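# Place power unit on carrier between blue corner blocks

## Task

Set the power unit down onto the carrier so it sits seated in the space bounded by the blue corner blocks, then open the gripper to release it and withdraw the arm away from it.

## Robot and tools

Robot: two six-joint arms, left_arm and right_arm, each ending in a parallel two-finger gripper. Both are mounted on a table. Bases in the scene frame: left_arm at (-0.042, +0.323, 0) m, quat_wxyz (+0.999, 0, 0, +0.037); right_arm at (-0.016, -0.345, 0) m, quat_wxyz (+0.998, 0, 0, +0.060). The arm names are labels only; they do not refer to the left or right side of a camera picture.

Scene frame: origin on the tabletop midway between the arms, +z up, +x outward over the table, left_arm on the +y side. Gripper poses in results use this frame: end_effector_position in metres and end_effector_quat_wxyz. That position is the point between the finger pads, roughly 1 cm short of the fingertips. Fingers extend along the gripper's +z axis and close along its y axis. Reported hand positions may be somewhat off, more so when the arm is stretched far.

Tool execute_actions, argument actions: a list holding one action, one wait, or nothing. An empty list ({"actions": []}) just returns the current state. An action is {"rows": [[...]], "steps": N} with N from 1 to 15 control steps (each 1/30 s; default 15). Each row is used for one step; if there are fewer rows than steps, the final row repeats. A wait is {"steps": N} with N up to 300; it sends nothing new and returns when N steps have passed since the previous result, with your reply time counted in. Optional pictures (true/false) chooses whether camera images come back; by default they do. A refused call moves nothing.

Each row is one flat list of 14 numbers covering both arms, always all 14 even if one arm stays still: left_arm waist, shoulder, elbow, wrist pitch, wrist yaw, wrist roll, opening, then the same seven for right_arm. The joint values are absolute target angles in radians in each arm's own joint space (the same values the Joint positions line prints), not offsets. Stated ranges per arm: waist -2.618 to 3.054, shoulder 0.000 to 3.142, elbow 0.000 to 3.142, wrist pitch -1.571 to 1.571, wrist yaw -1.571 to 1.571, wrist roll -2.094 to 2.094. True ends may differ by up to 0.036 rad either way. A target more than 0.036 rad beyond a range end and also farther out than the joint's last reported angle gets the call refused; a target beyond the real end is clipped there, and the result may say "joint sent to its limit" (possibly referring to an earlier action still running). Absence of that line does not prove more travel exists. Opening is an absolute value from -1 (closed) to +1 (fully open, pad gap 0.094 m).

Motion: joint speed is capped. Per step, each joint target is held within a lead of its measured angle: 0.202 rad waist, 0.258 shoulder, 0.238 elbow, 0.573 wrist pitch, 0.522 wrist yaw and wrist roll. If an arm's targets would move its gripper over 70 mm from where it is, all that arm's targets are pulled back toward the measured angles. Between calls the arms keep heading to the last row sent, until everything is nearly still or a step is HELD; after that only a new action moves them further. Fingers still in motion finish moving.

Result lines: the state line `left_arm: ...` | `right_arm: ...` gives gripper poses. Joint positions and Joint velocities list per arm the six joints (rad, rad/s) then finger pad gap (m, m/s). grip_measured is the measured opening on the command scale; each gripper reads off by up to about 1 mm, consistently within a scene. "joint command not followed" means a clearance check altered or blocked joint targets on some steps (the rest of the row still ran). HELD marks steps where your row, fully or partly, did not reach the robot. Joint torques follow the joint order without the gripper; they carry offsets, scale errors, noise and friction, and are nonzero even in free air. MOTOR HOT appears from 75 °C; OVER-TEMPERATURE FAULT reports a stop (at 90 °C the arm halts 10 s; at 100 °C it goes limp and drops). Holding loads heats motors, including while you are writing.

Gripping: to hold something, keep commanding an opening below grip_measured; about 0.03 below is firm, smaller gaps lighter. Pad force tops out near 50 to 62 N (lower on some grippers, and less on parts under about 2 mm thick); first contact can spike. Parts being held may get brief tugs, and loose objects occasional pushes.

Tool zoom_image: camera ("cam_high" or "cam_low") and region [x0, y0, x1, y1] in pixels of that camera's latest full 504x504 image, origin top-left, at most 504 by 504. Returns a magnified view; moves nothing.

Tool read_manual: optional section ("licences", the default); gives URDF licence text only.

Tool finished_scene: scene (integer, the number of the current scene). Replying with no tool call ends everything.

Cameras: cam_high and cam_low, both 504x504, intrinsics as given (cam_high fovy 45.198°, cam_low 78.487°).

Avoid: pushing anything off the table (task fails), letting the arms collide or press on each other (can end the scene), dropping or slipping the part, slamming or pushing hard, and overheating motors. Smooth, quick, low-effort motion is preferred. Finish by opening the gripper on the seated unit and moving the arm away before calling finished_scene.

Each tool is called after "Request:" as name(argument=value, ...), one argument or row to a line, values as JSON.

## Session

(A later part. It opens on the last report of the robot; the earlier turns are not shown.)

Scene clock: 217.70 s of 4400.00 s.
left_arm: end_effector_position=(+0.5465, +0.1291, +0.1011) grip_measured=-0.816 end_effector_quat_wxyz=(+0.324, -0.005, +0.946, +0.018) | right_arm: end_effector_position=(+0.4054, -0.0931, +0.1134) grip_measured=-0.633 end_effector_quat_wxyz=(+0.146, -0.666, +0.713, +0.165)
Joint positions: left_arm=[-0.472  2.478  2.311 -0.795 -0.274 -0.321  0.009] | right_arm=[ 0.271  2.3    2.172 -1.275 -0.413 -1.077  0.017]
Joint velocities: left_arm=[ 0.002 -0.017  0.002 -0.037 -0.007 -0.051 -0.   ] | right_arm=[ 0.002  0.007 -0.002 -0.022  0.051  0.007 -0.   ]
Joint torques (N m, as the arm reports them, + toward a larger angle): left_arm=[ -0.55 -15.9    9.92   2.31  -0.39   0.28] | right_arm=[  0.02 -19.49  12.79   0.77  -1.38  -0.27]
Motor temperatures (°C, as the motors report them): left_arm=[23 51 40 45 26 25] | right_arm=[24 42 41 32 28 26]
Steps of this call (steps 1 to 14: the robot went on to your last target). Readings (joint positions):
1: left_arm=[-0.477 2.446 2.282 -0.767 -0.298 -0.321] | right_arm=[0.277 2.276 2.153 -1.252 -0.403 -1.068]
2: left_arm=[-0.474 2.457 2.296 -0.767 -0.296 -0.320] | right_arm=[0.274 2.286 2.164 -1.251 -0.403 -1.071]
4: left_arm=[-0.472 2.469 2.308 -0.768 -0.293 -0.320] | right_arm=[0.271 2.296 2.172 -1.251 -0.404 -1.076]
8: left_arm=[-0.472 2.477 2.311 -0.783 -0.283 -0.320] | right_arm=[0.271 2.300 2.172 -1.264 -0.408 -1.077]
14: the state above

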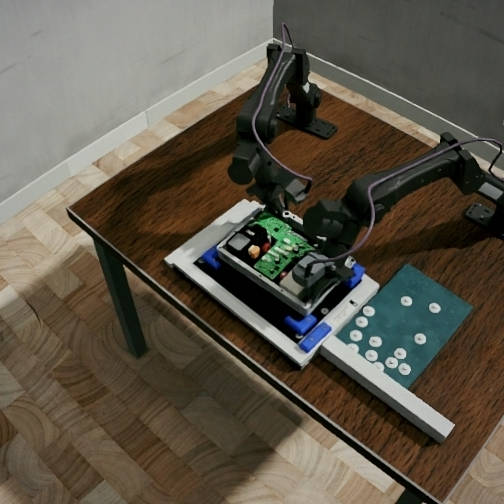

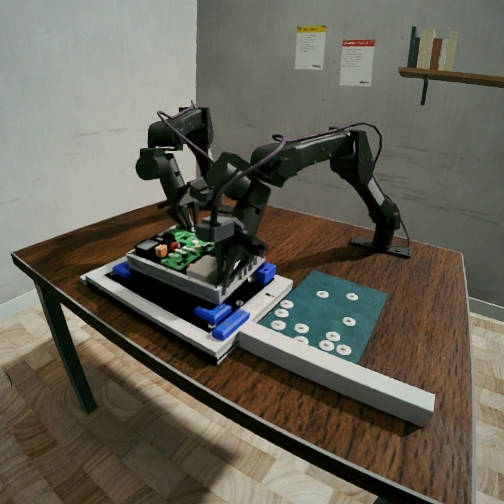

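Request:
execute_actions(
  actions=[
    {"rows":[[-0.482,2.405,2.405,-0.66,-0.305,-0.267,-1,0.267,2.219,2.263,-1.21,-0.53,-1.1,-1],[-0.482,2.41,2.412,-0.66,-0.305,-0.264,-1,0.266,2.223,2.266,-1.208,-0.53,-1.096,-1],[-0.482,2.415,2.42,-0.66,-0.303,-0.261,-1,0.265,2.227,2.269,-1.206,-0.53,-1.093,-1],[-0.482,2.42,2.428,-0.66,-0.302,-0.258,-1,0.264,2.231,2.272,-1.204,-0.53,-1.09,-1],[-0.482,2.425,2.436,-0.66,-0.3,-0.255,-1,0.263,2.235,2.275,-1.202,-0.53,-1.087,-1],[-0.482,2.43,2.444,-0.66,-0.3,-0.25,-1,0.262,2.239,2.278,-1.2,-0.53,-1.084,-1],[-0.482,2.435,2.452,-0.66,-0.3,-0.245,-1,0.261,2.243,2.281,-1.198,-0.53,-1.082,-1],[-0.482,2.44,2.46,-0.66,-0.3,-0.24,-1,0.26,2.247,2.285,-1.195,-0.53,-1.08,-1]],"steps":15},
  ],
  pictures=false,
)

Request:
execute_actions(
  actions=[
    {"steps":8},
  ],
)

Request:
zoom_image(
  camera="cam_high",
  region=[180,170,390,370],
)

Request:
zoom_image(
  camera="cam_low",
  region=[80,190,310,370],
)

Scene clock: 239.03 s of 4400.00 s.
left_arm: end_effector_position=(+0.5529, +0.1276, +0.0982) grip_measured=-0.816 end_effector_quat_wxyz=(+0.326, +0.001, +0.945, +0.019) | right_arm: end_effector_position=(+0.4102, -0.0931, +0.1083) grip_measured=-0.633 end_effector_quat_wxyz=(+0.144, -0.663, +0.716, +0.166)
Joint positions: left_arm=[-0.47   2.513  2.359 -0.802 -0.274 -0.307  0.009] | right_arm=[ 0.268  2.326  2.197 -1.278 -0.413 -1.073  0.017]
Joint velocities: left_arm=[-0.012 -0.007 -0.017 -0.037  0.007 -0.007  0.   ] | right_arm=[-0.007  0.027  0.007  0.066  0.022 -0.007  0.   ]
Joint torques (N m, as the arm reports them, + toward a larger angle): left_arm=[ -0.72 -15.94  10.02   2.33  -0.34   0.38] | right_arm=[ -0.33 -19.27  13.02   0.95  -1.43  -0.09]
Motor temperatures (°C, as the motors report them): left_arm=[23 57 40 45 26 25] | right_arm=[24 50 41 32 29 26]
Steps of this call (steps 1 to 30: the robot went on to your last target; steps 31 to 90: nothing new was sent; then 17.83 s passed at rest; steps 91 to 105: all 15 steps of this action). Readings (joint positions):
91: left_arm=[-0.472 2.478 2.311 -0.795 -0.274 -0.322] | right_arm=[0.271 2.300 2.172 -1.275 -0.413 -1.077]
92: left_arm=[-0.472 2.478 2.311 -0.795 -0.274 -0.322] | right_arm=[0.271 2.300 2.172 -1.275 -0.413 -1.077]
94: left_arm=[-0.472 2.480 2.313 -0.797 -0.274 -0.322] | right_arm=[0.271 2.300 2.172 -1.275 -0.413 -1.077]
98: left_arm=[-0.472 2.497 2.343 -0.802 -0.274 -0.313] | right_arm=[0.270 2.313 2.190 -1.280 -0.413 -1.074]
105: the state above

Scene clock: 239.30 s of 4400.00 s.
left_arm: end_effector_position=(+0.5529, +0.1276, +0.0982) grip_measured=-0.816 end_effector_quat_wxyz=(+0.326, +0.001, +0.945, +0.019) | right_arm: end_effector_position=(+0.4102, -0.0931, +0.1083) grip_measured=-0.633 end_effector_quat_wxyz=(+0.144, -0.663, +0.716, +0.166)
Joint positions: left_arm=[-0.47   2.513  2.359 -0.802 -0.274 -0.306  0.009] | right_arm=[ 0.268  2.326  2.197 -1.278 -0.413 -1.073  0.017]
Joint velocities: left_arm=[-0.002 -0.022  0.002 -0.051 -0.022  0.051 -0.002] | right_arm=[ 0.022 -0.002  0.002  0.007  0.007 -0.007 -0.001]
Joint torques (N m, as the arm reports them, + toward a larger angle): left_arm=[ -0.68 -15.81   9.99   2.33  -0.36   0.39] | right_arm=[ -0.66 -19.15  12.97   0.96  -1.43  -0.13]
Motor temperatures (°C, as the motors report them): left_arm=[23 57 40 45 26 25] | right_arm=[24 50 41 32 29 26]
Steps of this call (steps 1 to 8: the robot went on to your last target). Readings (joint positions):
1: left_arm=[-0.470 2.513 2.359 -0.802 -0.274 -0.306] | right_arm=[0.268 2.326 2.197 -1.278 -0.413 -1.073]
2: left_arm=[-0.470 2.513 2.359 -0.802 -0.274 -0.306] | right_arm=[0.268 2.326 2.197 -1.278 -0.413 -1.073]
4: left_arm=[-0.470 2.513 2.359 -0.802 -0.274 -0.306] | right_arm=[0.268 2.326 2.197 -1.278 -0.413 -1.073]
8: the state above

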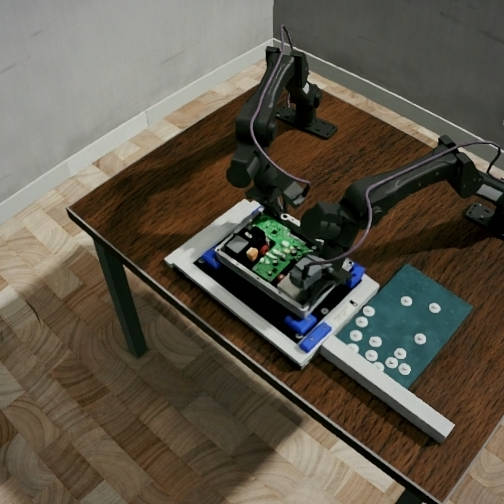

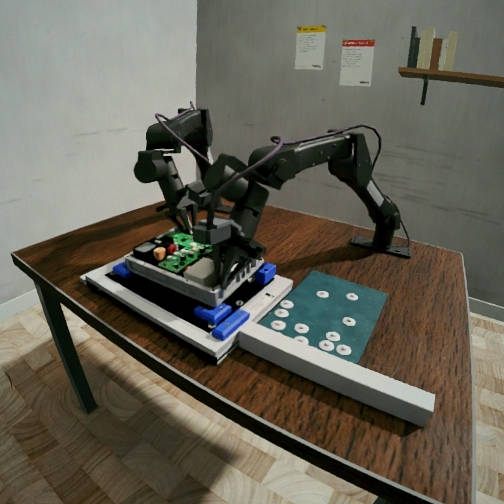

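Region (180, 170, 390, 370) of cam_high's 504x504 image, scaled by 2.400, with more detail than that image has; it fills the top 480 rows of this view, and the rest is white.

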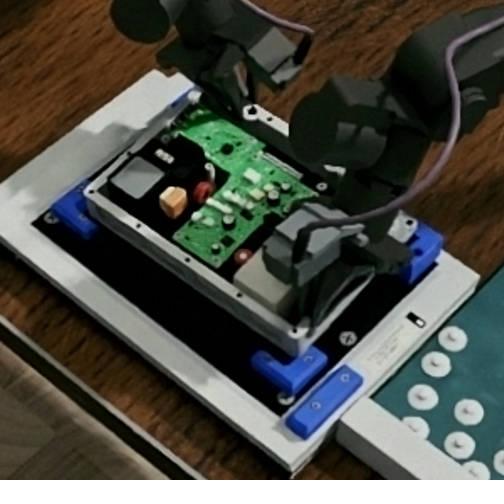

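Region (80, 190, 310, 370) of cam_low's 504x504 image, scaled by 2.191, with more detail than that image has; it fills the top 394 rows of this view, and the rest is white.

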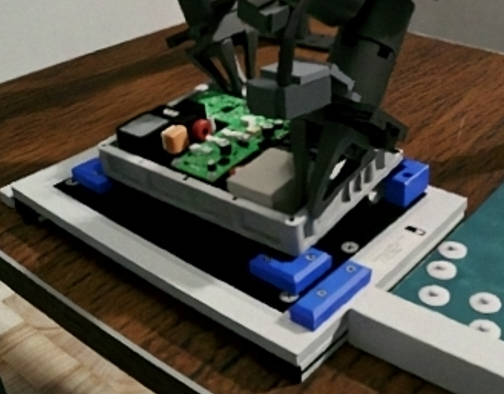

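Request:
execute_actions(
  actions=[
    {"rows":[[-0.484,2.445,2.455,-0.656,-0.3,-0.24,-1,0.258,2.252,2.287,-1.188,-0.53,-1.08,-1],[-0.485,2.45,2.46,-0.652,-0.3,-0.24,-1,0.256,2.257,2.289,-1.181,-0.53,-1.08,-1],[-0.486,2.455,2.465,-0.648,-0.3,-0.24,-1,0.254,2.262,2.291,-1.174,-0.53,-1.08,-1],[-0.487,2.46,2.47,-0.644,-0.3,-0.24,-1,0.252,2.267,2.293,-1.167,-0.53,-1.08,-1],[-0.488,2.465,2.475,-0.64,-0.3,-0.24,-1,0.25,2.272,2.295,-1.16,-0.53,-1.08,-1],[-0.488,2.47,2.48,-0.636,-0.3,-0.24,-1,0.248,2.277,2.297,-1.155,-0.53,-1.08,-1]],"steps":15},
  ],
)

Request:
zoom_image(
  camera="cam_high",
  region=[180,170,390,370],
)

Request:
zoom_image(
  camera="cam_low",
  region=[80,190,310,370],
)

Scene clock: 251.27 s of 4400.00 s.
left_arm: end_effector_position=(+0.5584, +0.1258, +0.0946) grip_measured=-0.816 end_effector_quat_wxyz=(+0.331, +0.004, +0.943, +0.020) | right_arm: end_effector_position=(+0.4137, -0.0934, +0.1049) grip_measured=-0.633 end_effector_quat_wxyz=(+0.145, -0.660, +0.718, +0.171)
Joint positions: left_arm=[-0.47   2.538  2.385 -0.792 -0.277 -0.297  0.009] | right_arm=[ 0.261  2.343  2.209 -1.276 -0.424 -1.072  0.017]
Joint velocities: left_arm=[-0.007 -0.007 -0.017  0.022 -0.037  0.022 -0.001] | right_arm=[-0.007  0.002  0.012 -0.037 -0.11  -0.022  0.001]
Joint torques (N m, as the arm reports them, + toward a larger angle): left_arm=[ -1.06 -15.79   9.81   2.44  -0.32   0.36] | right_arm=[ -0.79 -18.6   13.     1.27  -1.34  -0.14]
Motor temperatures (°C, as the motors report them): left_arm=[23 58 40 46 26 25] | right_arm=[24 52 41 32 30 26]
Steps of this call (steps 1 to 15: the robot went on to your last target; steps 16 to 90: nothing new was sent; then 8.47 s passed at rest; steps 91 to 105: all 15 steps of this action). Readings (joint positions):
91: left_arm=[-0.470 2.513 2.359 -0.802 -0.274 -0.306] | right_arm=[0.268 2.326 2.197 -1.278 -0.413 -1.073]
92: left_arm=[-0.470 2.513 2.359 -0.802 -0.274 -0.306] | right_arm=[0.268 2.326 2.197 -1.278 -0.413 -1.073]
94: left_arm=[-0.470 2.514 2.362 -0.802 -0.274 -0.306] | right_arm=[0.267 2.328 2.198 -1.277 -0.413 -1.073]
98: left_arm=[-0.470 2.530 2.382 -0.797 -0.278 -0.301] | right_arm=[0.262 2.341 2.209 -1.275 -0.421 -1.073]
105: the state above

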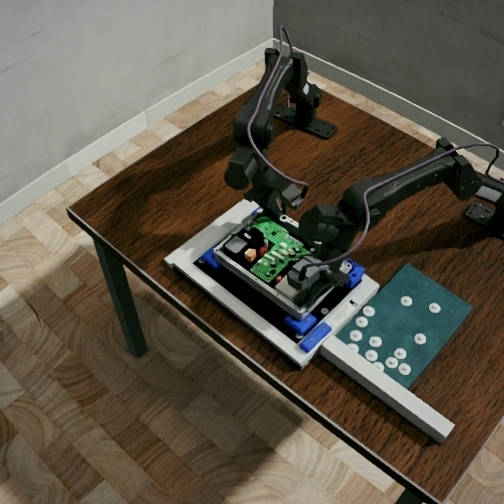

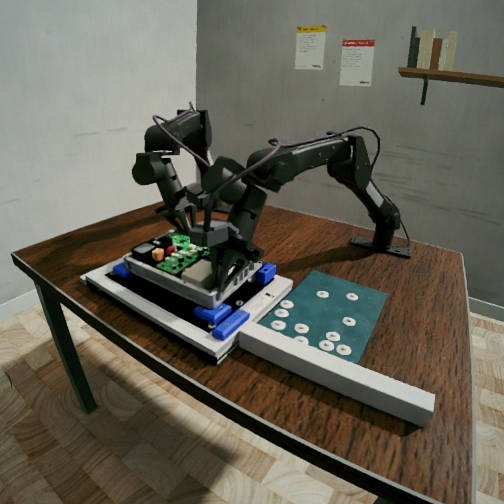

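Region (180, 170, 390, 370) of cam_high's 504x504 image, scaled by 2.400, with more detail than that image has; it fills the top 480 rows of this view, and the rest is white.

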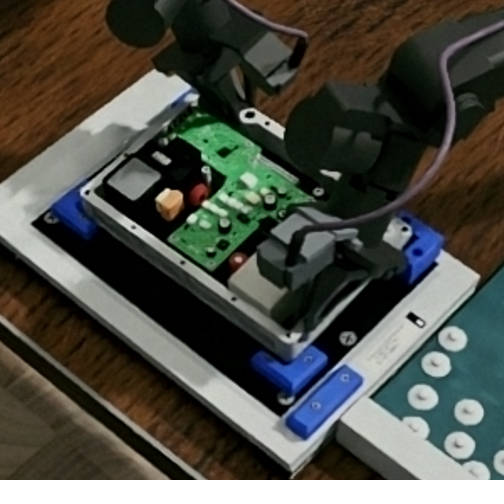

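Region (80, 190, 310, 370) of cam_low's 504x504 image, scaled by 2.191, with more detail than that image has; it fills the top 394 rows of this view, and the rest is white.

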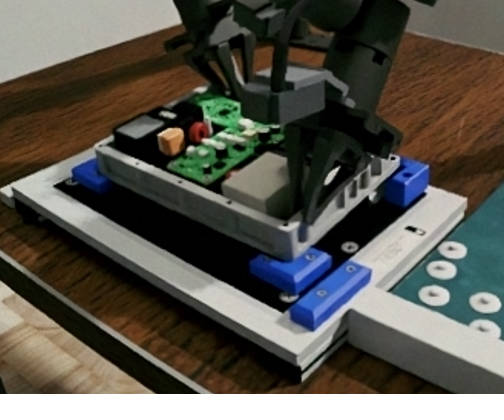

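Request:
execute_actions(
  actions=[
    {"rows":[[-0.484,2.474,2.478,-0.636,-0.3,-0.24,-1,0.25,2.284,2.297,-1.155,-0.53,-1.08,-1],[-0.482,2.478,2.476,-0.636,-0.3,-0.24,-1,0.252,2.291,2.297,-1.155,-0.53,-1.08,-1],[-0.48,2.482,2.474,-0.636,-0.3,-0.24,-1,0.254,2.298,2.297,-1.155,-0.53,-1.08,-1],[-0.478,2.486,2.472,-0.636,-0.3,-0.24,-1,0.254,2.305,2.297,-1.155,-0.53,-1.08,-1],[-0.478,2.49,2.47,-0.636,-0.3,-0.24,-1,0.254,2.312,2.295,-1.155,-0.53,-1.08,-1],[-0.478,2.494,2.468,-0.636,-0.3,-0.24,-1,0.254,2.319,2.293,-1.155,-0.53,-1.08,-1],[-0.478,2.498,2.466,-0.636,-0.3,-0.24,-1,0.254,2.326,2.291,-1.155,-0.53,-1.08,-1],[-0.478,2.502,2.464,-0.636,-0.3,-0.24,-1,0.254,2.333,2.289,-1.155,-0.53,-1.08,-1],[-0.478,2.506,2.462,-0.636,-0.3,-0.24,-1,0.254,2.34,2.287,-1.155,-0.53,-1.08,-1],[-0.478,2.51,2.46,-0.636,-0.3,-0.24,-1,0.254,2.347,2.285,-1.155,-0.53,-1.08,-1]],"steps":15},
  ],
  pictures=false,
)

Request:
execute_actions(
  actions=[
    {"steps":8},
  ],
)

Request:
zoom_image(
  camera="cam_high",
  region=[180,170,390,370],
)

Request:
zoom_image(
  camera="cam_low",
  region=[80,190,310,370],
)

Scene clock: 267.57 s of 4400.00 s.
left_arm: end_effector_position=(+0.5615, +0.1240, +0.0912) grip_measured=-0.816 end_effector_quat_wxyz=(+0.334, +0.014, +0.942, +0.021) | right_arm: end_effector_position=(+0.4118, -0.0922, +0.0908) grip_measured=-0.633 end_effector_quat_wxyz=(+0.132, -0.654, +0.722, +0.186)
Joint positions: left_arm=[-0.47   2.549  2.388 -0.776 -0.274 -0.275  0.009] | right_arm=[ 0.258  2.375  2.209 -1.279 -0.443 -1.067  0.017]
Joint velocities: left_arm=[-0.007 -0.002  0.007 -0.051 -0.007 -0.022  0.   ] | right_arm=[-0.022 -0.017 -0.002  0.007 -0.066 -0.007 -0.001]
Joint torques (N m, as the arm reports them, + toward a larger angle): left_arm=[ -0.61 -15.08   9.85   2.64  -0.44   0.3 ] | right_arm=[  0.06 -15.69  11.91   1.29  -1.07  -0.17]
Motor temperatures (°C, as the motors report them): left_arm=[23 60 40 47 26 25] | right_arm=[24 52 42 33 30 26]
Steps of this call (steps 1 to 15: the robot went on to your last target; steps 16 to 90: nothing new was sent; then 12.80 s passed at rest; steps 91 to 105: all 15 steps of this action). Readings (joint positions):
91: left_arm=[-0.470 2.538 2.385 -0.792 -0.277 -0.297] | right_arm=[0.261 2.343 2.209 -1.276 -0.424 -1.071]
92: left_arm=[-0.470 2.538 2.385 -0.792 -0.277 -0.297] | right_arm=[0.261 2.343 2.209 -1.276 -0.424 -1.071]
94: left_arm=[-0.470 2.538 2.385 -0.791 -0.277 -0.295] | right_arm=[0.261 2.346 2.209 -1.276 -0.426 -1.071]
98: left_arm=[-0.470 2.546 2.385 -0.778 -0.277 -0.285] | right_arm=[0.261 2.359 2.209 -1.277 -0.435 -1.069]
105: the state above

Scene clock: 267.83 s of 4400.00 s.
left_arm: end_effector_position=(+0.5615, +0.1240, +0.0912) grip_measured=-0.816 end_effector_quat_wxyz=(+0.334, +0.014, +0.942, +0.021) | right_arm: end_effector_position=(+0.4120, -0.0922, +0.0921) grip_measured=-0.633 end_effector_quat_wxyz=(+0.132, -0.654, +0.721, +0.186)
Joint positions: left_arm=[-0.47   2.549  2.388 -0.776 -0.274 -0.275  0.009] | right_arm=[ 0.258  2.375  2.214 -1.282 -0.444 -1.067  0.017]
Joint velocities: left_arm=[-0.022  0.002 -0.022 -0.022 -0.022 -0.022 -0.001] | right_arm=[-0.002 -0.022  0.002  0.007  0.007  0.022 -0.   ]
Joint torques (N m, as the arm reports them, + toward a larger angle): left_arm=[ -0.59 -15.1    9.85   2.67  -0.41   0.26] | right_arm=[ -0.26 -15.7   11.99   1.31  -1.14  -0.11]
Motor temperatures (°C, as the motors report them): left_arm=[23 60 40 47 26 25] | right_arm=[24 52 42 33 30 26]
Steps of this call (steps 1 to 8: the robot went on to your last target). Readings (joint positions):
1: left_arm=[-0.470 2.549 2.388 -0.776 -0.274 -0.275] | right_arm=[0.258 2.375 2.209 -1.279 -0.444 -1.067]
2: left_arm=[-0.470 2.549 2.388 -0.776 -0.274 -0.275] | right_arm=[0.258 2.375 2.212 -1.281 -0.444 -1.067]
4: left_arm=[-0.470 2.549 2.388 -0.776 -0.274 -0.275] | right_arm=[0.258 2.375 2.213 -1.282 -0.444 -1.067]
8: the state above

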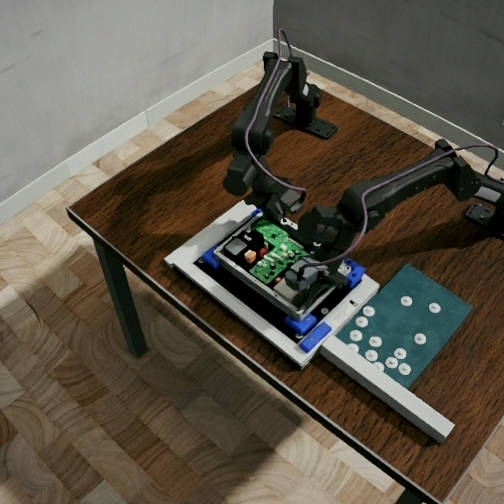

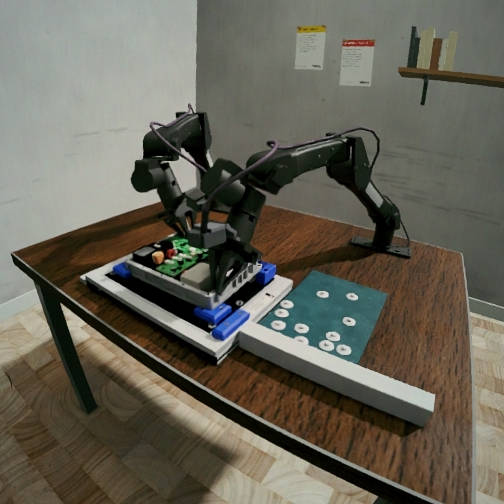

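Region (180, 170, 390, 370) of cam_high's 504x504 image, scaled by 2.400, with more detail than that image has; it fills the top 480 rows of this view, and the rest is white.

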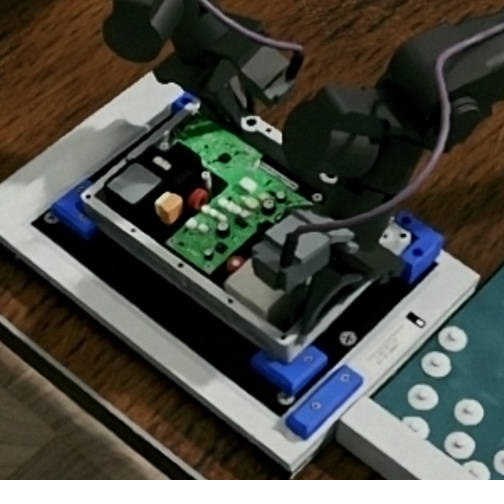

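Region (80, 190, 310, 370) of cam_low's 504x504 image, scaled by 2.191, with more detail than that image has; it fills the top 394 rows of this view, and the rest is white.

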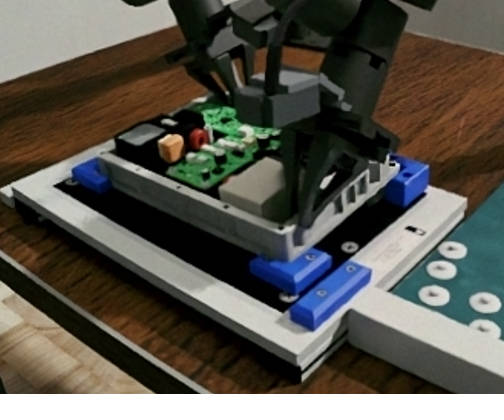

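Request:
execute_actions(
  actions=[
    {"rows":[[-0.476,2.51,2.45,-0.636,-0.3,-0.245,-1,0.254,2.347,2.277,-1.152,-0.53,-1.08,-1],[-0.474,2.51,2.44,-0.636,-0.3,-0.25,-1,0.254,2.347,2.269,-1.149,-0.53,-1.08,-1],[-0.472,2.51,2.43,-0.636,-0.3,-0.255,-1,0.254,2.347,2.261,-1.146,-0.53,-1.08,-1],[-0.47,2.51,2.42,-0.636,-0.3,-0.26,-1,0.254,2.347,2.253,-1.143,-0.53,-1.08,-1],[-0.47,2.51,2.41,-0.636,-0.3,-0.265,-1,0.254,2.347,2.245,-1.14,-0.53,-1.08,-1],[-0.47,2.51,2.4,-0.636,-0.3,-0.27,-1,0.254,2.347,2.237,-1.137,-0.53,-1.08,-1],[-0.47,2.51,2.39,-0.636,-0.3,-0.27,-1,0.254,2.347,2.229,-1.134,-0.53,-1.08,-1],[-0.47,2.51,2.38,-0.636,-0.3,-0.27,-1,0.254,2.347,2.221,-1.131,-0.53,-1.08,-1],[-0.47,2.51,2.37,-0.636,-0.3,-0.27,-1,0.254,2.347,2.213,-1.128,-0.53,-1.08,-1],[-0.47,2.51,2.36,-0.636,-0.3,-0.27,-1,0.254,2.347,2.205,-1.125,-0.53,-1.08,-1]],"steps":15},
  ],
  pictures=false,
)

Request:
execute_actions(
  actions=[
    {"steps":8},
  ],
)

Request:
zoom_image(
  camera="cam_high",
  region=[180,170,390,370],
)

Request:
zoom_image(
  camera="cam_low",
  region=[80,190,310,370],
)

Scene clock: 282.63 s of 4400.00 s.
left_arm: end_effector_position=(+0.5609, +0.1244, +0.0884) grip_measured=-0.816 end_effector_quat_wxyz=(+0.334, +0.011, +0.942, +0.020) | right_arm: end_effector_position=(+0.4114, -0.0923, +0.0893) grip_measured=-0.633 end_effector_quat_wxyz=(+0.132, -0.652, +0.722, +0.191)
Joint positions: left_arm=[-0.47   2.544  2.368 -0.762 -0.275 -0.282  0.009] | right_arm=[ 0.255  2.375  2.201 -1.274 -0.453 -1.067  0.017]
Joint velocities: left_arm=[ 0.017 -0.007 -0.007  0.037  0.007 -0.066  0.   ] | right_arm=[-0.012 -0.012 -0.017 -0.007 -0.066 -0.037  0.   ]
Joint torques (N m, as the arm reports them, + toward a larger angle): left_arm=[ -0.06 -14.88   4.53   2.52  -0.41   0.1 ] | right_arm=[  0.11 -15.77   6.39   1.41  -1.04  -0.18]
Motor temperatures (°C, as the motors report them): left_arm=[23 60 41 49 26 25] | right_arm=[24 49 41 34 30 26]
Steps of this call (steps 1 to 15: the robot went on to your last target; steps 16 to 90: nothing new was sent; then 11.30 s passed at rest; steps 91 to 105: all 15 steps of this action). Readings (joint positions):
91: left_arm=[-0.470 2.549 2.388 -0.776 -0.274 -0.275] | right_arm=[0.258 2.375 2.214 -1.282 -0.444 -1.067]
92: left_arm=[-0.470 2.549 2.388 -0.776 -0.274 -0.275] | right_arm=[0.258 2.375 2.214 -1.282 -0.444 -1.067]
94: left_arm=[-0.470 2.549 2.388 -0.776 -0.274 -0.276] | right_arm=[0.258 2.375 2.214 -1.282 -0.444 -1.067]
98: left_arm=[-0.470 2.549 2.383 -0.773 -0.274 -0.280] | right_arm=[0.258 2.375 2.214 -1.282 -0.444 -1.067]
105: the state above

Scene clock: 282.90 s of 4400.00 s.
left_arm: end_effector_position=(+0.5609, +0.1244, +0.0885) grip_measured=-0.816 end_effector_quat_wxyz=(+0.334, +0.011, +0.942, +0.020) | right_arm: end_effector_position=(+0.4115, -0.0925, +0.0893) grip_measured=-0.633 end_effector_quat_wxyz=(+0.132, -0.652, +0.722, +0.190)
Joint positions: left_arm=[-0.47   2.543  2.367 -0.762 -0.275 -0.282  0.009] | right_arm=[ 0.255  2.375  2.201 -1.274 -0.453 -1.067  0.017]
Joint velocities: left_arm=[-0.012  0.002 -0.007 -0.081  0.022  0.007  0.001] | right_arm=[-0.032  0.007  0.007 -0.051  0.037 -0.037 -0.001]
Joint torques (N m, as the arm reports them, + toward a larger angle): left_arm=[  0.01 -14.69   4.62   2.54  -0.4    0.07] | right_arm=[  0.03 -15.68   6.1    1.46  -1.05  -0.19]
Motor temperatures (°C, as the motors report them): left_arm=[23 60 40 49 26 25] | right_arm=[24 49 41 34 30 26]
Steps of this call (steps 1 to 8: the robot went on to your last target). Readings (joint positions):
1: left_arm=[-0.470 2.544 2.368 -0.762 -0.275 -0.282] | right_arm=[0.255 2.375 2.201 -1.274 -0.453 -1.067]
2: left_arm=[-0.470 2.544 2.367 -0.762 -0.275 -0.282] | right_arm=[0.255 2.375 2.201 -1.274 -0.453 -1.067]
4: left_arm=[-0.470 2.543 2.367 -0.762 -0.275 -0.282] | right_arm=[0.255 2.375 2.201 -1.274 -0.453 -1.067]
8: the state above

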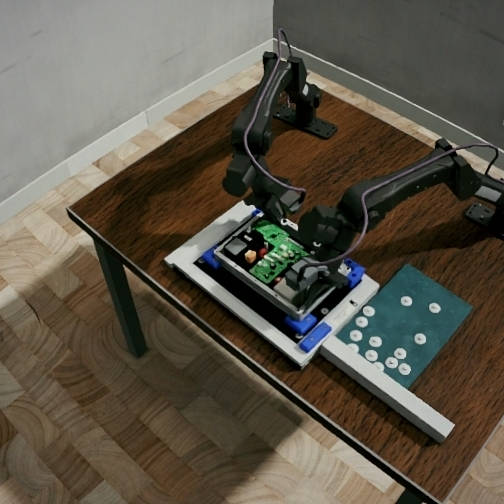

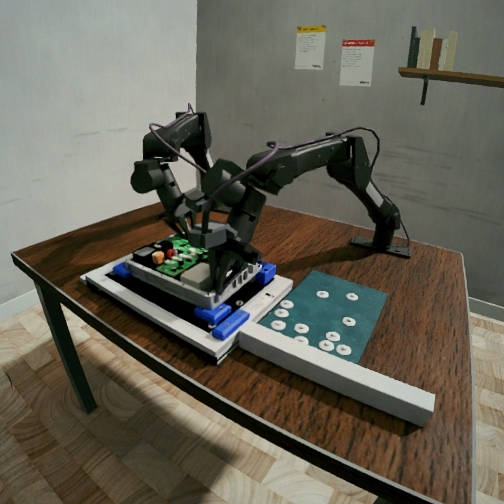

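Region (180, 170, 390, 370) of cam_high's 504x504 image, scaled by 2.400, with more detail than that image has; it fills the top 480 rows of this view, and the rest is white.

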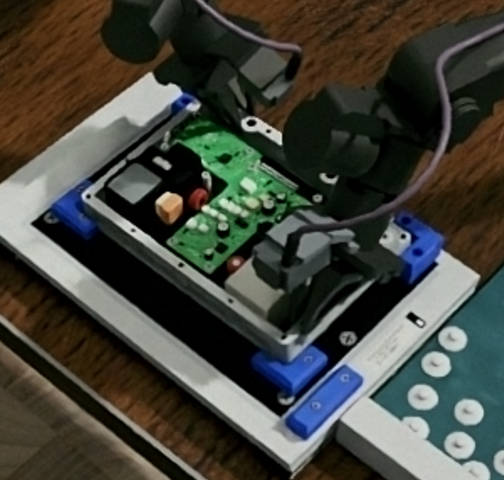

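Region (80, 190, 310, 370) of cam_low's 504x504 image, scaled by 2.191, with more detail than that image has; it fills the top 394 rows of this view, and the rest is white.

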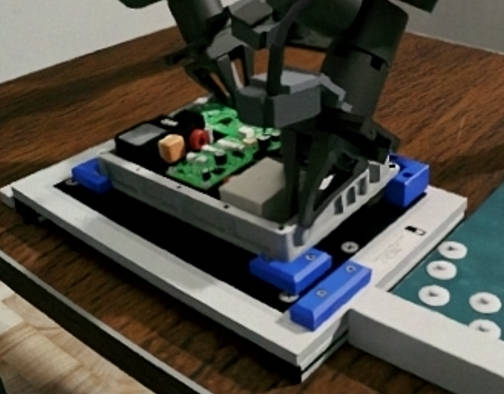

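Caught on something.

Request:
zoom_image(
  camera="cam_high",
  region=[270,250,370,340],
)

Request:
zoom_image(
  camera="cam_high",
  region=[195,195,295,285],
)

Region (270, 250, 370, 340) of cam_high's 504x504 image, scaled by 5.040, with more detail than that image has; it fills the top 454 rows of this view, and the rest is white.

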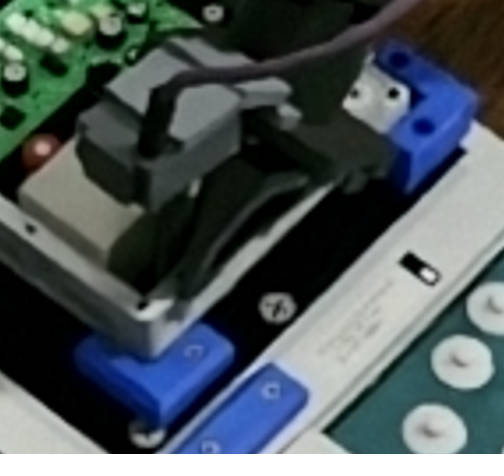

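Region (195, 195, 295, 285) of cam_high's 504x504 image, scaled by 5.040, with more detail than that image has; it fills the top 454 rows of this view, and the rest is white.

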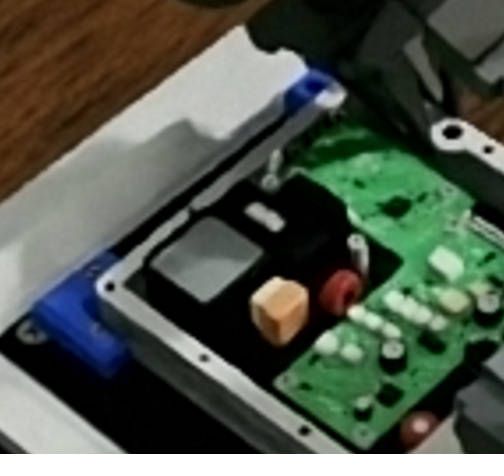

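Request:
execute_actions(
  actions=[
    {"rows":[[-0.468,2.508,2.364,-0.646,-0.3,-0.28,-1,0.256,2.348,2.21,-1.125,-0.53,-1.085,-1],[-0.466,2.506,2.368,-0.656,-0.3,-0.29,-1,0.257,2.349,2.216,-1.125,-0.53,-1.09,-1],[-0.464,2.504,2.372,-0.666,-0.3,-0.3,-1,0.258,2.35,2.222,-1.125,-0.53,-1.095,-1],[-0.463,2.502,2.374,-0.676,-0.3,-0.31,-1,0.259,2.351,2.228,-1.125,-0.53,-1.1,-1],[-0.462,2.5,2.374,-0.686,-0.3,-0.31,-1,0.26,2.352,2.234,-1.125,-0.53,-1.105,-1],[-0.462,2.5,2.374,-0.696,-0.3,-0.31,-1,0.26,2.353,2.24,-1.125,-0.53,-1.11,-1],[-0.462,2.5,2.374,-0.706,-0.3,-0.31,-1,0.26,2.353,2.24,-1.125,-0.53,-1.11,-1],[-0.462,2.5,2.374,-0.716,-0.3,-0.31,-1,0.26,2.353,2.24,-1.125,-0.53,-1.11,-1]],"steps":15},
  ],
)

Request:
zoom_image(
  camera="cam_high",
  region=[180,170,390,370],
)

Scene clock: 298.80 s of 4400.00 s.
left_arm: end_effector_position=(+0.5606, +0.1245, +0.0883) grip_measured=-0.816 end_effector_quat_wxyz=(+0.333, +0.003, +0.943, +0.018) | right_arm: end_effector_position=(+0.4115, -0.0925, +0.0893) grip_measured=-0.633 end_effector_quat_wxyz=(+0.133, -0.654, +0.720, +0.190)
Joint positions: left_arm=[-0.47   2.543  2.367 -0.763 -0.275 -0.299  0.009] | right_arm=[ 0.255  2.375  2.201 -1.274 -0.453 -1.072  0.017]
Joint velocities: left_arm=[ 0.002  0.002 -0.012 -0.022 -0.081 -0.037 -0.   ] | right_arm=[-0.012  0.002 -0.012  0.066 -0.066  0.037  0.   ]
Joint torques (N m, as the arm reports them, + toward a larger angle): left_arm=[  0.64 -15.34   5.57   1.84  -0.41  -0.13] | right_arm=[  0.41 -15.39   9.1    1.44  -1.    -0.42]
Motor temperatures (°C, as the motors report them): left_arm=[23 60 37 49 26 25] | right_arm=[24 49 38 35 29 26]
Steps of this call (steps 1 to 15: the robot went on to your last target; steps 16 to 90: nothing new was sent; then 12.40 s passed at rest; steps 91 to 105: all 15 steps of this action). Readings (joint positions):
91: left_arm=[-0.470 2.543 2.367 -0.762 -0.275 -0.283] | right_arm=[0.255 2.375 2.201 -1.274 -0.453 -1.067]
92: left_arm=[-0.470 2.543 2.367 -0.762 -0.275 -0.286] | right_arm=[0.255 2.375 2.201 -1.274 -0.453 -1.067]
94: left_arm=[-0.470 2.543 2.367 -0.762 -0.275 -0.293] | right_arm=[0.255 2.375 2.201 -1.274 -0.453 -1.067]
98: left_arm=[-0.470 2.543 2.367 -0.763 -0.275 -0.298] | right_arm=[0.255 2.375 2.201 -1.274 -0.453 -1.072]
105: the state above

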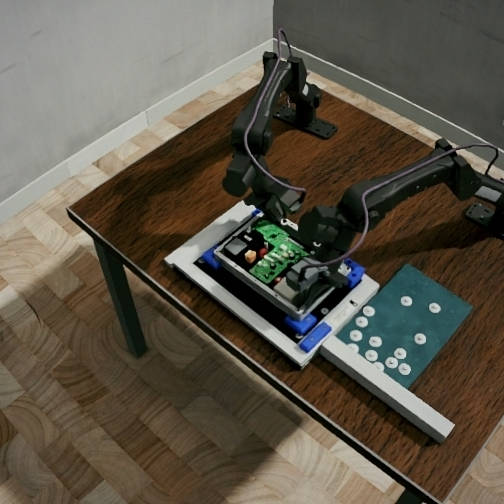

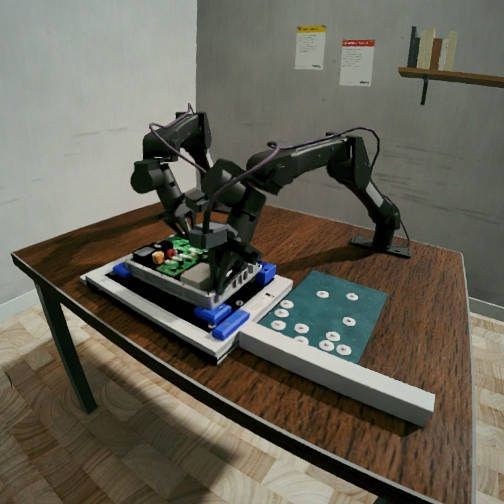

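Region (180, 170, 390, 370) of cam_high's 504x504 image, scaled by 2.400, with more detail than that image has; it fills the top 480 rows of this view, and the rest is white.

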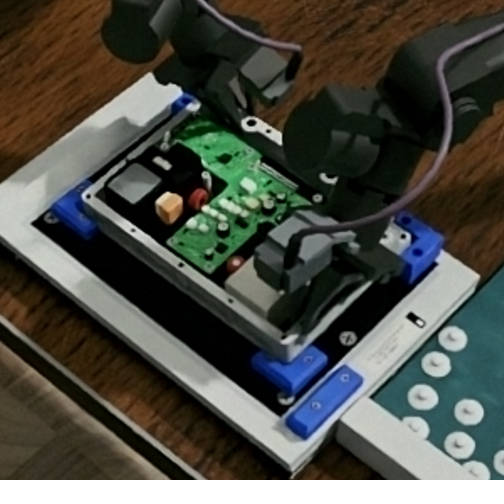

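Unload with shoulder lift so it slides back.

Request:
execute_actions(
  actions=[
    {"rows":[[-0.462,2.495,2.372,-0.716,-0.3,-0.31,-1,0.26,2.35,2.24,-1.125,-0.53,-1.11,-1],[-0.462,2.49,2.37,-0.716,-0.3,-0.31,-1,0.26,2.347,2.24,-1.125,-0.53,-1.11,-1],[-0.462,2.485,2.368,-0.716,-0.3,-0.31,-1,0.26,2.344,2.24,-1.125,-0.53,-1.11,-1],[-0.462,2.48,2.366,-0.716,-0.3,-0.31,-1,0.26,2.341,2.24,-1.125,-0.53,-1.11,-1],[-0.462,2.475,2.364,-0.716,-0.3,-0.31,-1,0.26,2.338,2.24,-1.125,-0.53,-1.11,-1],[-0.462,2.47,2.362,-0.716,-0.3,-0.31,-1,0.26,2.335,2.24,-1.125,-0.53,-1.11,-1],[-0.462,2.465,2.36,-0.716,-0.3,-0.31,-1,0.26,2.335,2.24,-1.125,-0.53,-1.11,-1]],"steps":15},
  ],
)

Request:
zoom_image(
  camera="cam_high",
  region=[180,170,390,370],
)

Scene clock: 311.00 s of 4400.00 s.
left_arm: end_effector_position=(+0.5604, +0.1243, +0.0896) grip_measured=-0.816 end_effector_quat_wxyz=(+0.335, +0.002, +0.942, +0.016) | right_arm: end_effector_position=(+0.4115, -0.0925, +0.0893) grip_measured=-0.632 end_effector_quat_wxyz=(+0.133, -0.654, +0.720, +0.190)
Joint positions: left_arm=[-0.47   2.538  2.36  -0.759 -0.273 -0.3    0.009] | right_arm=[ 0.255  2.375  2.201 -1.274 -0.453 -1.073  0.017]
Joint velocities: left_arm=[-0.012  0.007  0.007  0.051 -0.051  0.007 -0.001] | right_arm=[-0.007  0.002  0.002 -0.022 -0.022 -0.037 -0.001]
Joint torques (N m, as the arm reports them, + toward a larger angle): left_arm=[  0.67 -17.19   5.06   1.8   -0.41  -0.12] | right_arm=[  0.46 -16.66   9.4    1.43  -1.05  -0.32]
Motor temperatures (°C, as the motors report them): left_arm=[23 61 36 47 26 25] | right_arm=[24 48 39 35 29 26]
Steps of this call (steps 1 to 15: the robot went on to your last target; steps 16 to 90: nothing new was sent; then 8.70 s passed at rest; steps 91 to 105: all 15 steps of this action). Readings (joint positions):
91: left_arm=[-0.470 2.543 2.367 -0.763 -0.275 -0.299] | right_arm=[0.255 2.375 2.201 -1.274 -0.453 -1.072]
92: left_arm=[-0.470 2.543 2.367 -0.763 -0.274 -0.299] | right_arm=[0.255 2.375 2.201 -1.274 -0.453 -1.072]
94: left_arm=[-0.470 2.541 2.367 -0.763 -0.274 -0.299] | right_arm=[0.255 2.375 2.201 -1.274 -0.453 -1.072]
98: left_arm=[-0.470 2.539 2.364 -0.762 -0.273 -0.300] | right_arm=[0.255 2.375 2.201 -1.274 -0.453 -1.073]
105: the state above

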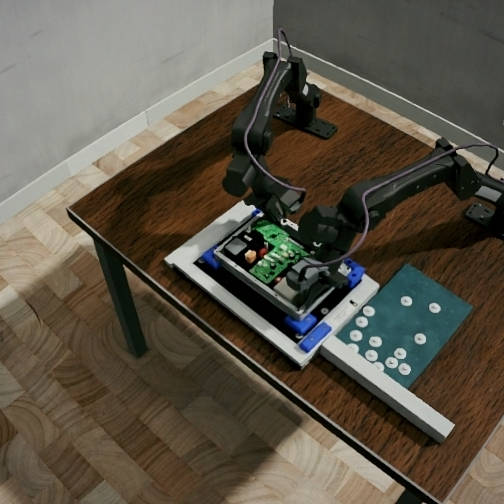

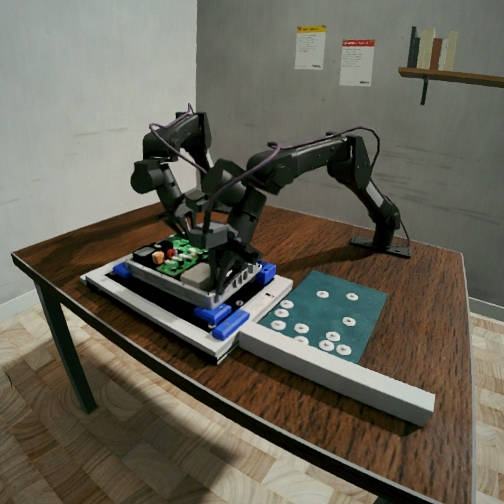

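Region (180, 170, 390, 370) of cam_high's 504x504 image, scaled by 2.400, with more detail than that image has; it fills the top 480 rows of this view, and the rest is white.

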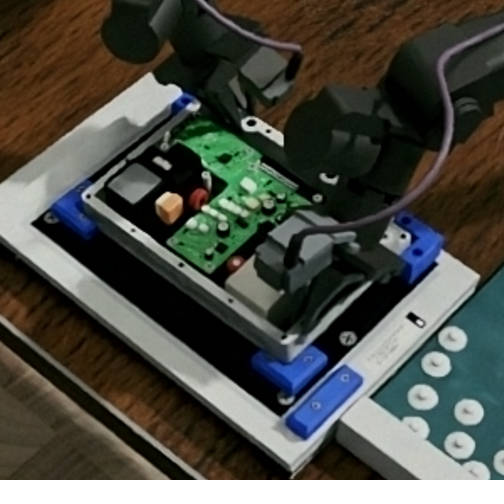

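Request:
execute_actions(
  actions=[
    {"rows":[[-0.466,2.474,2.362,-0.714,-0.3,-0.3,-1,0.258,2.341,2.238,-1.128,-0.528,-1.1,-1],[-0.466,2.483,2.364,-0.712,-0.3,-0.3,-1,0.258,2.347,2.236,-1.131,-0.526,-1.1,-1],[-0.466,2.492,2.366,-0.71,-0.3,-0.3,-1,0.258,2.353,2.234,-1.134,-0.524,-1.09,-1],[-0.466,2.501,2.368,-0.708,-0.3,-0.3,-1,0.258,2.359,2.232,-1.137,-0.522,-1.09,-1],[-0.466,2.51,2.37,-0.706,-0.3,-0.3,-1,0.258,2.365,2.23,-1.14,-0.52,-1.09,-1],[-0.466,2.519,2.372,-0.704,-0.3,-0.3,-1,0.258,2.371,2.228,-1.143,-0.518,-1.09,-1],[-0.466,2.528,2.374,-0.702,-0.3,-0.3,-1,0.258,2.377,2.226,-1.146,-0.516,-1.09,-1],[-0.466,2.537,2.376,-0.7,-0.3,-0.3,-1,0.258,2.383,2.224,-1.149,-0.514,-1.09,-1],[-0.466,2.546,2.378,-0.7,-0.3,-0.3,-1,0.258,2.389,2.222,-1.152,-0.512,-1.09,-1],[-0.466,2.555,2.38,-0.7,-0.3,-0.3,-1,0.258,2.395,2.22,-1.155,-0.51,-1.09,-1],[-0.466,2.564,2.38,-0.7,-0.3,-0.3,-1,0.258,2.401,2.22,-1.155,-0.51,-1.09,-1]],"steps":15},
  ],
  pictures=false,
)

Request:
execute_actions(
  actions=[
    {"steps":8},
  ],
)

Request:
zoom_image(
  camera="cam_high",
  region=[180,170,390,370],
)

Request:
zoom_image(
  camera="cam_low",
  region=[80,190,310,370],
)

Scene clock: 327.63 s of 4400.00 s.
left_arm: end_effector_position=(+0.5603, +0.1244, +0.0874) grip_measured=-0.816 end_effector_quat_wxyz=(+0.333, +0.003, +0.943, +0.017) | right_arm: end_effector_position=(+0.4111, -0.0928, +0.0878) grip_measured=-0.632 end_effector_quat_wxyz=(+0.131, -0.654, +0.720, +0.192)
Joint positions: left_arm=[-0.47   2.541  2.36  -0.758 -0.273 -0.3    0.009] | right_arm=[ 0.254  2.379  2.201 -1.275 -0.454 -1.073  0.017]
Joint velocities: left_arm=[-0.007 -0.017 -0.002  0.007  0.051  0.037 -0.001] | right_arm=[-0.012  0.012 -0.027 -0.037  0.066  0.051 -0.   ]
Joint torques (N m, as the arm reports them, + toward a larger angle): left_arm=[  0.32 -11.1    6.43   1.94  -0.42  -0.03] | right_arm=[  0.47 -11.74   7.63   1.27  -0.83  -0.17]
Motor temperatures (°C, as the motors report them): left_arm=[23 65 36 46 26 25] | right_arm=[24 50 39 36 29 26]
Steps of this call (steps 1 to 15: the robot went on to your last target; steps 16 to 90: nothing new was sent; then 13.13 s passed at rest; steps 91 to 105: all 15 steps of this action). Readings (joint positions):
91: left_arm=[-0.470 2.538 2.360 -0.759 -0.273 -0.300] | right_arm=[0.255 2.375 2.201 -1.274 -0.453 -1.073]
92: left_arm=[-0.470 2.538 2.360 -0.759 -0.273 -0.300] | right_arm=[0.255 2.375 2.201 -1.274 -0.453 -1.073]
94: left_arm=[-0.470 2.538 2.360 -0.759 -0.273 -0.300] | right_arm=[0.255 2.375 2.201 -1.274 -0.452 -1.073]
98: left_arm=[-0.470 2.538 2.360 -0.758 -0.273 -0.300] | right_arm=[0.255 2.377 2.201 -1.274 -0.452 -1.073]
105: the state above

Scene clock: 327.90 s of 4400.00 s.
left_arm: end_effector_position=(+0.5603, +0.1244, +0.0874) grip_measured=-0.816 end_effector_quat_wxyz=(+0.333, +0.003, +0.943, +0.017) | right_arm: end_effector_position=(+0.4111, -0.0928, +0.0878) grip_measured=-0.632 end_effector_quat_wxyz=(+0.131, -0.654, +0.720, +0.192)
Joint positions: left_arm=[-0.47   2.541  2.36  -0.758 -0.273 -0.3    0.009] | right_arm=[ 0.254  2.379  2.201 -1.275 -0.454 -1.073  0.017]
Joint velocities: left_arm=[-0.022 -0.002  0.002  0.037  0.022  0.007  0.   ] | right_arm=[-0.012 -0.017  0.012 -0.051 -0.037 -0.007  0.   ]
Joint torques (N m, as the arm reports them, + toward a larger angle): left_arm=[  0.33 -11.11   6.43   1.94  -0.42  -0.04] | right_arm=[  0.27 -11.92   7.72   1.18  -0.79  -0.21]
Motor temperatures (°C, as the motors report them): left_arm=[23 65 36 46 26 25] | right_arm=[24 50 39 36 29 26]
Steps of this call (steps 1 to 8: the robot went on to your last target). Readings (joint positions):
1: left_arm=[-0.470 2.541 2.360 -0.758 -0.273 -0.300] | right_arm=[0.254 2.379 2.201 -1.275 -0.454 -1.073]
2: left_arm=[-0.470 2.541 2.360 -0.758 -0.273 -0.300] | right_arm=[0.254 2.379 2.201 -1.275 -0.454 -1.073]
4: left_arm=[-0.470 2.541 2.360 -0.758 -0.273 -0.300] | right_arm=[0.254 2.379 2.201 -1.275 -0.454 -1.073]
8: the state above

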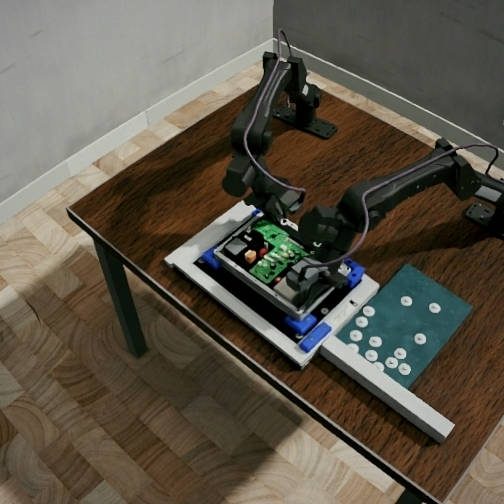

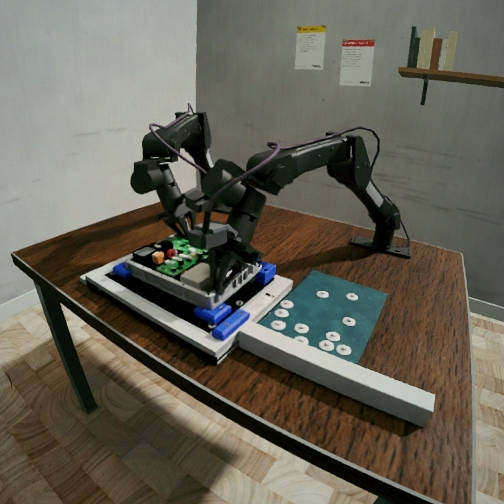

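Region (180, 170, 390, 370) of cam_high's 504x504 image, scaled by 2.400, with more detail than that image has; it fills the top 480 rows of this view, and the rest is white.

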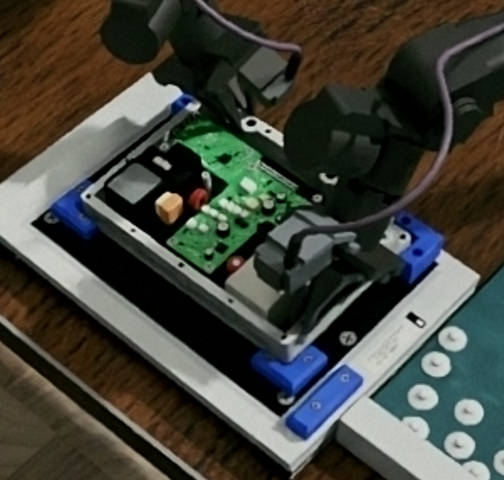

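Region (80, 190, 310, 370) of cam_low's 504x504 image, scaled by 2.191, with more detail than that image has; it fills the top 394 rows of this view, and the rest is white.

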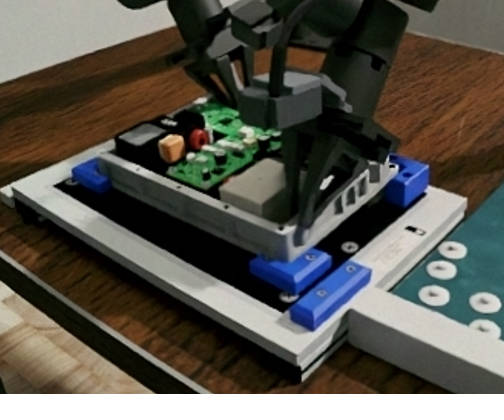

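Request:
execute_actions(
  actions=[
    {"rows":[[-0.466,2.55,2.383,-0.7,-0.3,-0.3,-1,0.258,2.39,2.226,-1.155,-0.51,-1.095,-1],[-0.466,2.535,2.386,-0.7,-0.305,-0.305,-1,0.258,2.378,2.232,-1.155,-0.51,-1.1,-1],[-0.464,2.52,2.389,-0.7,-0.31,-0.31,-1,0.258,2.366,2.238,-1.155,-0.51,-1.105,-1],[-0.462,2.505,2.392,-0.7,-0.315,-0.315,-1,0.258,2.354,2.244,-1.155,-0.51,-1.11,-1],[-0.459,2.49,2.395,-0.7,-0.32,-0.32,-1,0.258,2.342,2.25,-1.155,-0.51,-1.115,-1],[-0.456,2.48,2.395,-0.7,-0.325,-0.325,-1,0.258,2.33,2.256,-1.155,-0.51,-1.12,-1],[-0.453,2.475,2.395,-0.7,-0.33,-0.33,-1,0.258,2.325,2.262,-1.155,-0.51,-1.12,-1],[-0.45,2.475,2.395,-0.7,-0.33,-0.33,-1,0.258,2.325,2.268,-1.155,-0.51,-1.12,-1],[-0.447,2.475,2.395,-0.7,-0.33,-0.33,-1,0.258,2.325,2.268,-1.155,-0.51,-1.12,-1],[-0.444,2.475,2.395,-0.7,-0.33,-0.33,-1,0.258,2.325,2.268,-1.155,-0.51,-1.12,-1]],"steps":15},
  ],
  pictures=false,
)

Request:
execute_actions(
  actions=[
    {"steps":8},
  ],
)

Request:
zoom_image(
  camera="cam_low",
  region=[100,230,280,340],
)

Scene clock: 341.77 s of 4400.00 s.
left_arm: end_effector_position=(+0.5605, +0.1248, +0.0888) grip_measured=-0.816 end_effector_quat_wxyz=(+0.334, -0.002, +0.942, +0.015) | right_arm: end_effector_position=(+0.4114, -0.0932, +0.0890) grip_measured=-0.632 end_effector_quat_wxyz=(+0.132, -0.656, +0.719, +0.190)
Joint positions: left_arm=[-0.47   2.539  2.36  -0.758 -0.273 -0.31   0.009] | right_arm=[ 0.254  2.376  2.201 -1.275 -0.452 -1.078  0.017]
Joint velocities: left_arm=[-0.007 -0.017  0.012 -0.037 -0.022 -0.022  0.001] | right_arm=[ 0.002 -0.002 -0.002 -0.066  0.007 -0.022 -0.001]
Joint torques (N m, as the arm reports them, + toward a larger angle): left_arm=[  2.04 -16.6    7.44   1.94  -0.75  -0.22] | right_arm=[  0.61 -17.56  11.52   1.18  -0.79  -0.39]
Motor temperatures (°C, as the motors report them): left_arm=[23 59 36 46 26 25] | right_arm=[24 46 38 35 29 26]
Steps of this call (steps 1 to 15: the robot went on to your last target; steps 16 to 90: nothing new was sent; then 10.37 s passed at rest; steps 91 to 105: all 15 steps of this action). Readings (joint positions):
91: left_arm=[-0.470 2.541 2.360 -0.758 -0.273 -0.300] | right_arm=[0.254 2.379 2.201 -1.275 -0.454 -1.073]
92: left_arm=[-0.470 2.541 2.360 -0.758 -0.273 -0.300] | right_arm=[0.254 2.379 2.201 -1.275 -0.454 -1.073]
94: left_arm=[-0.470 2.540 2.360 -0.758 -0.273 -0.301] | right_arm=[0.254 2.379 2.201 -1.275 -0.454 -1.074]
98: left_arm=[-0.470 2.539 2.360 -0.758 -0.273 -0.308] | right_arm=[0.254 2.376 2.201 -1.275 -0.452 -1.077]
105: the state above

Scene clock: 342.03 s of 4400.00 s.
left_arm: end_effector_position=(+0.5605, +0.1248, +0.0888) grip_measured=-0.816 end_effector_quat_wxyz=(+0.334, -0.002, +0.942, +0.015) | right_arm: end_effector_position=(+0.4114, -0.0932, +0.0890) grip_measured=-0.632 end_effector_quat_wxyz=(+0.132, -0.656, +0.719, +0.190)
Joint positions: left_arm=[-0.47   2.539  2.36  -0.758 -0.273 -0.31   0.009] | right_arm=[ 0.254  2.376  2.201 -1.275 -0.452 -1.078  0.017]
Joint velocities: left_arm=[ 0.002  0.007 -0.002  0.037 -0.037 -0.007  0.001] | right_arm=[ 0.007 -0.022 -0.002 -0.022  0.007 -0.007 -0.001]
Joint torques (N m, as the arm reports them, + toward a larger angle): left_arm=[  2.04 -16.6    7.43   1.94  -0.75  -0.21] | right_arm=[  0.44 -17.56  11.58   1.21  -0.88  -0.45]
Motor temperatures (°C, as the motors report them): left_arm=[23 59 36 46 26 25] | right_arm=[24 47 38 35 29 26]
Steps of this call (steps 1 to 8: the robot went on to your last target). Readings (joint positions):
1: left_arm=[-0.470 2.539 2.360 -0.758 -0.273 -0.310] | right_arm=[0.254 2.376 2.201 -1.275 -0.452 -1.078]
2: left_arm=[-0.470 2.539 2.360 -0.758 -0.273 -0.310] | right_arm=[0.254 2.376 2.201 -1.275 -0.452 -1.078]
4: left_arm=[-0.470 2.539 2.360 -0.758 -0.273 -0.310] | right_arm=[0.254 2.376 2.201 -1.275 -0.452 -1.078]
8: the state above

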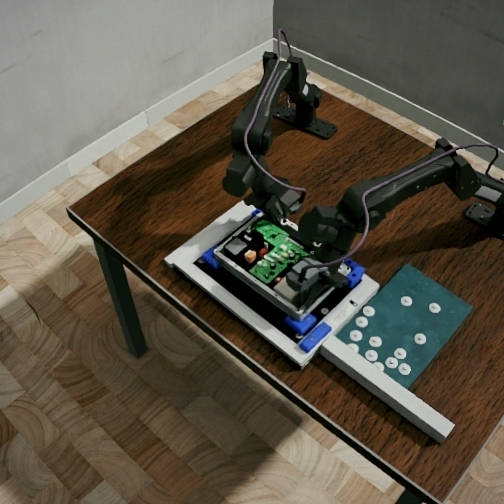

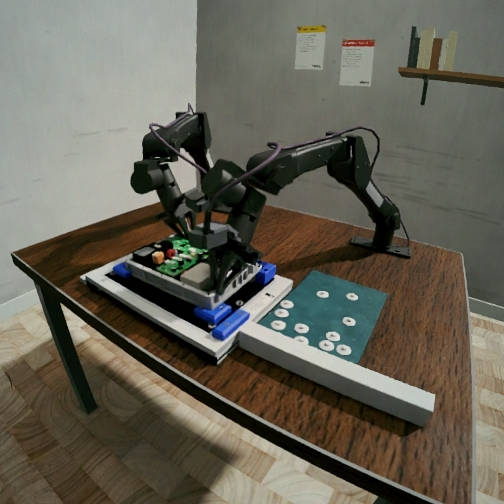

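Region (100, 230, 280, 340) of cam_low's 504x504 image, scaled by 2.800, with more detail than that image has.

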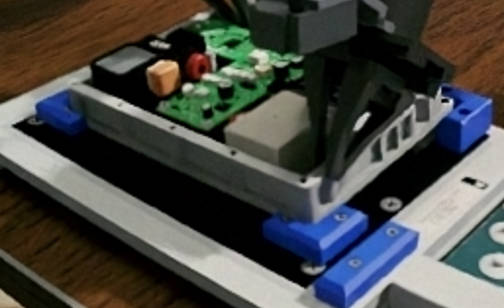

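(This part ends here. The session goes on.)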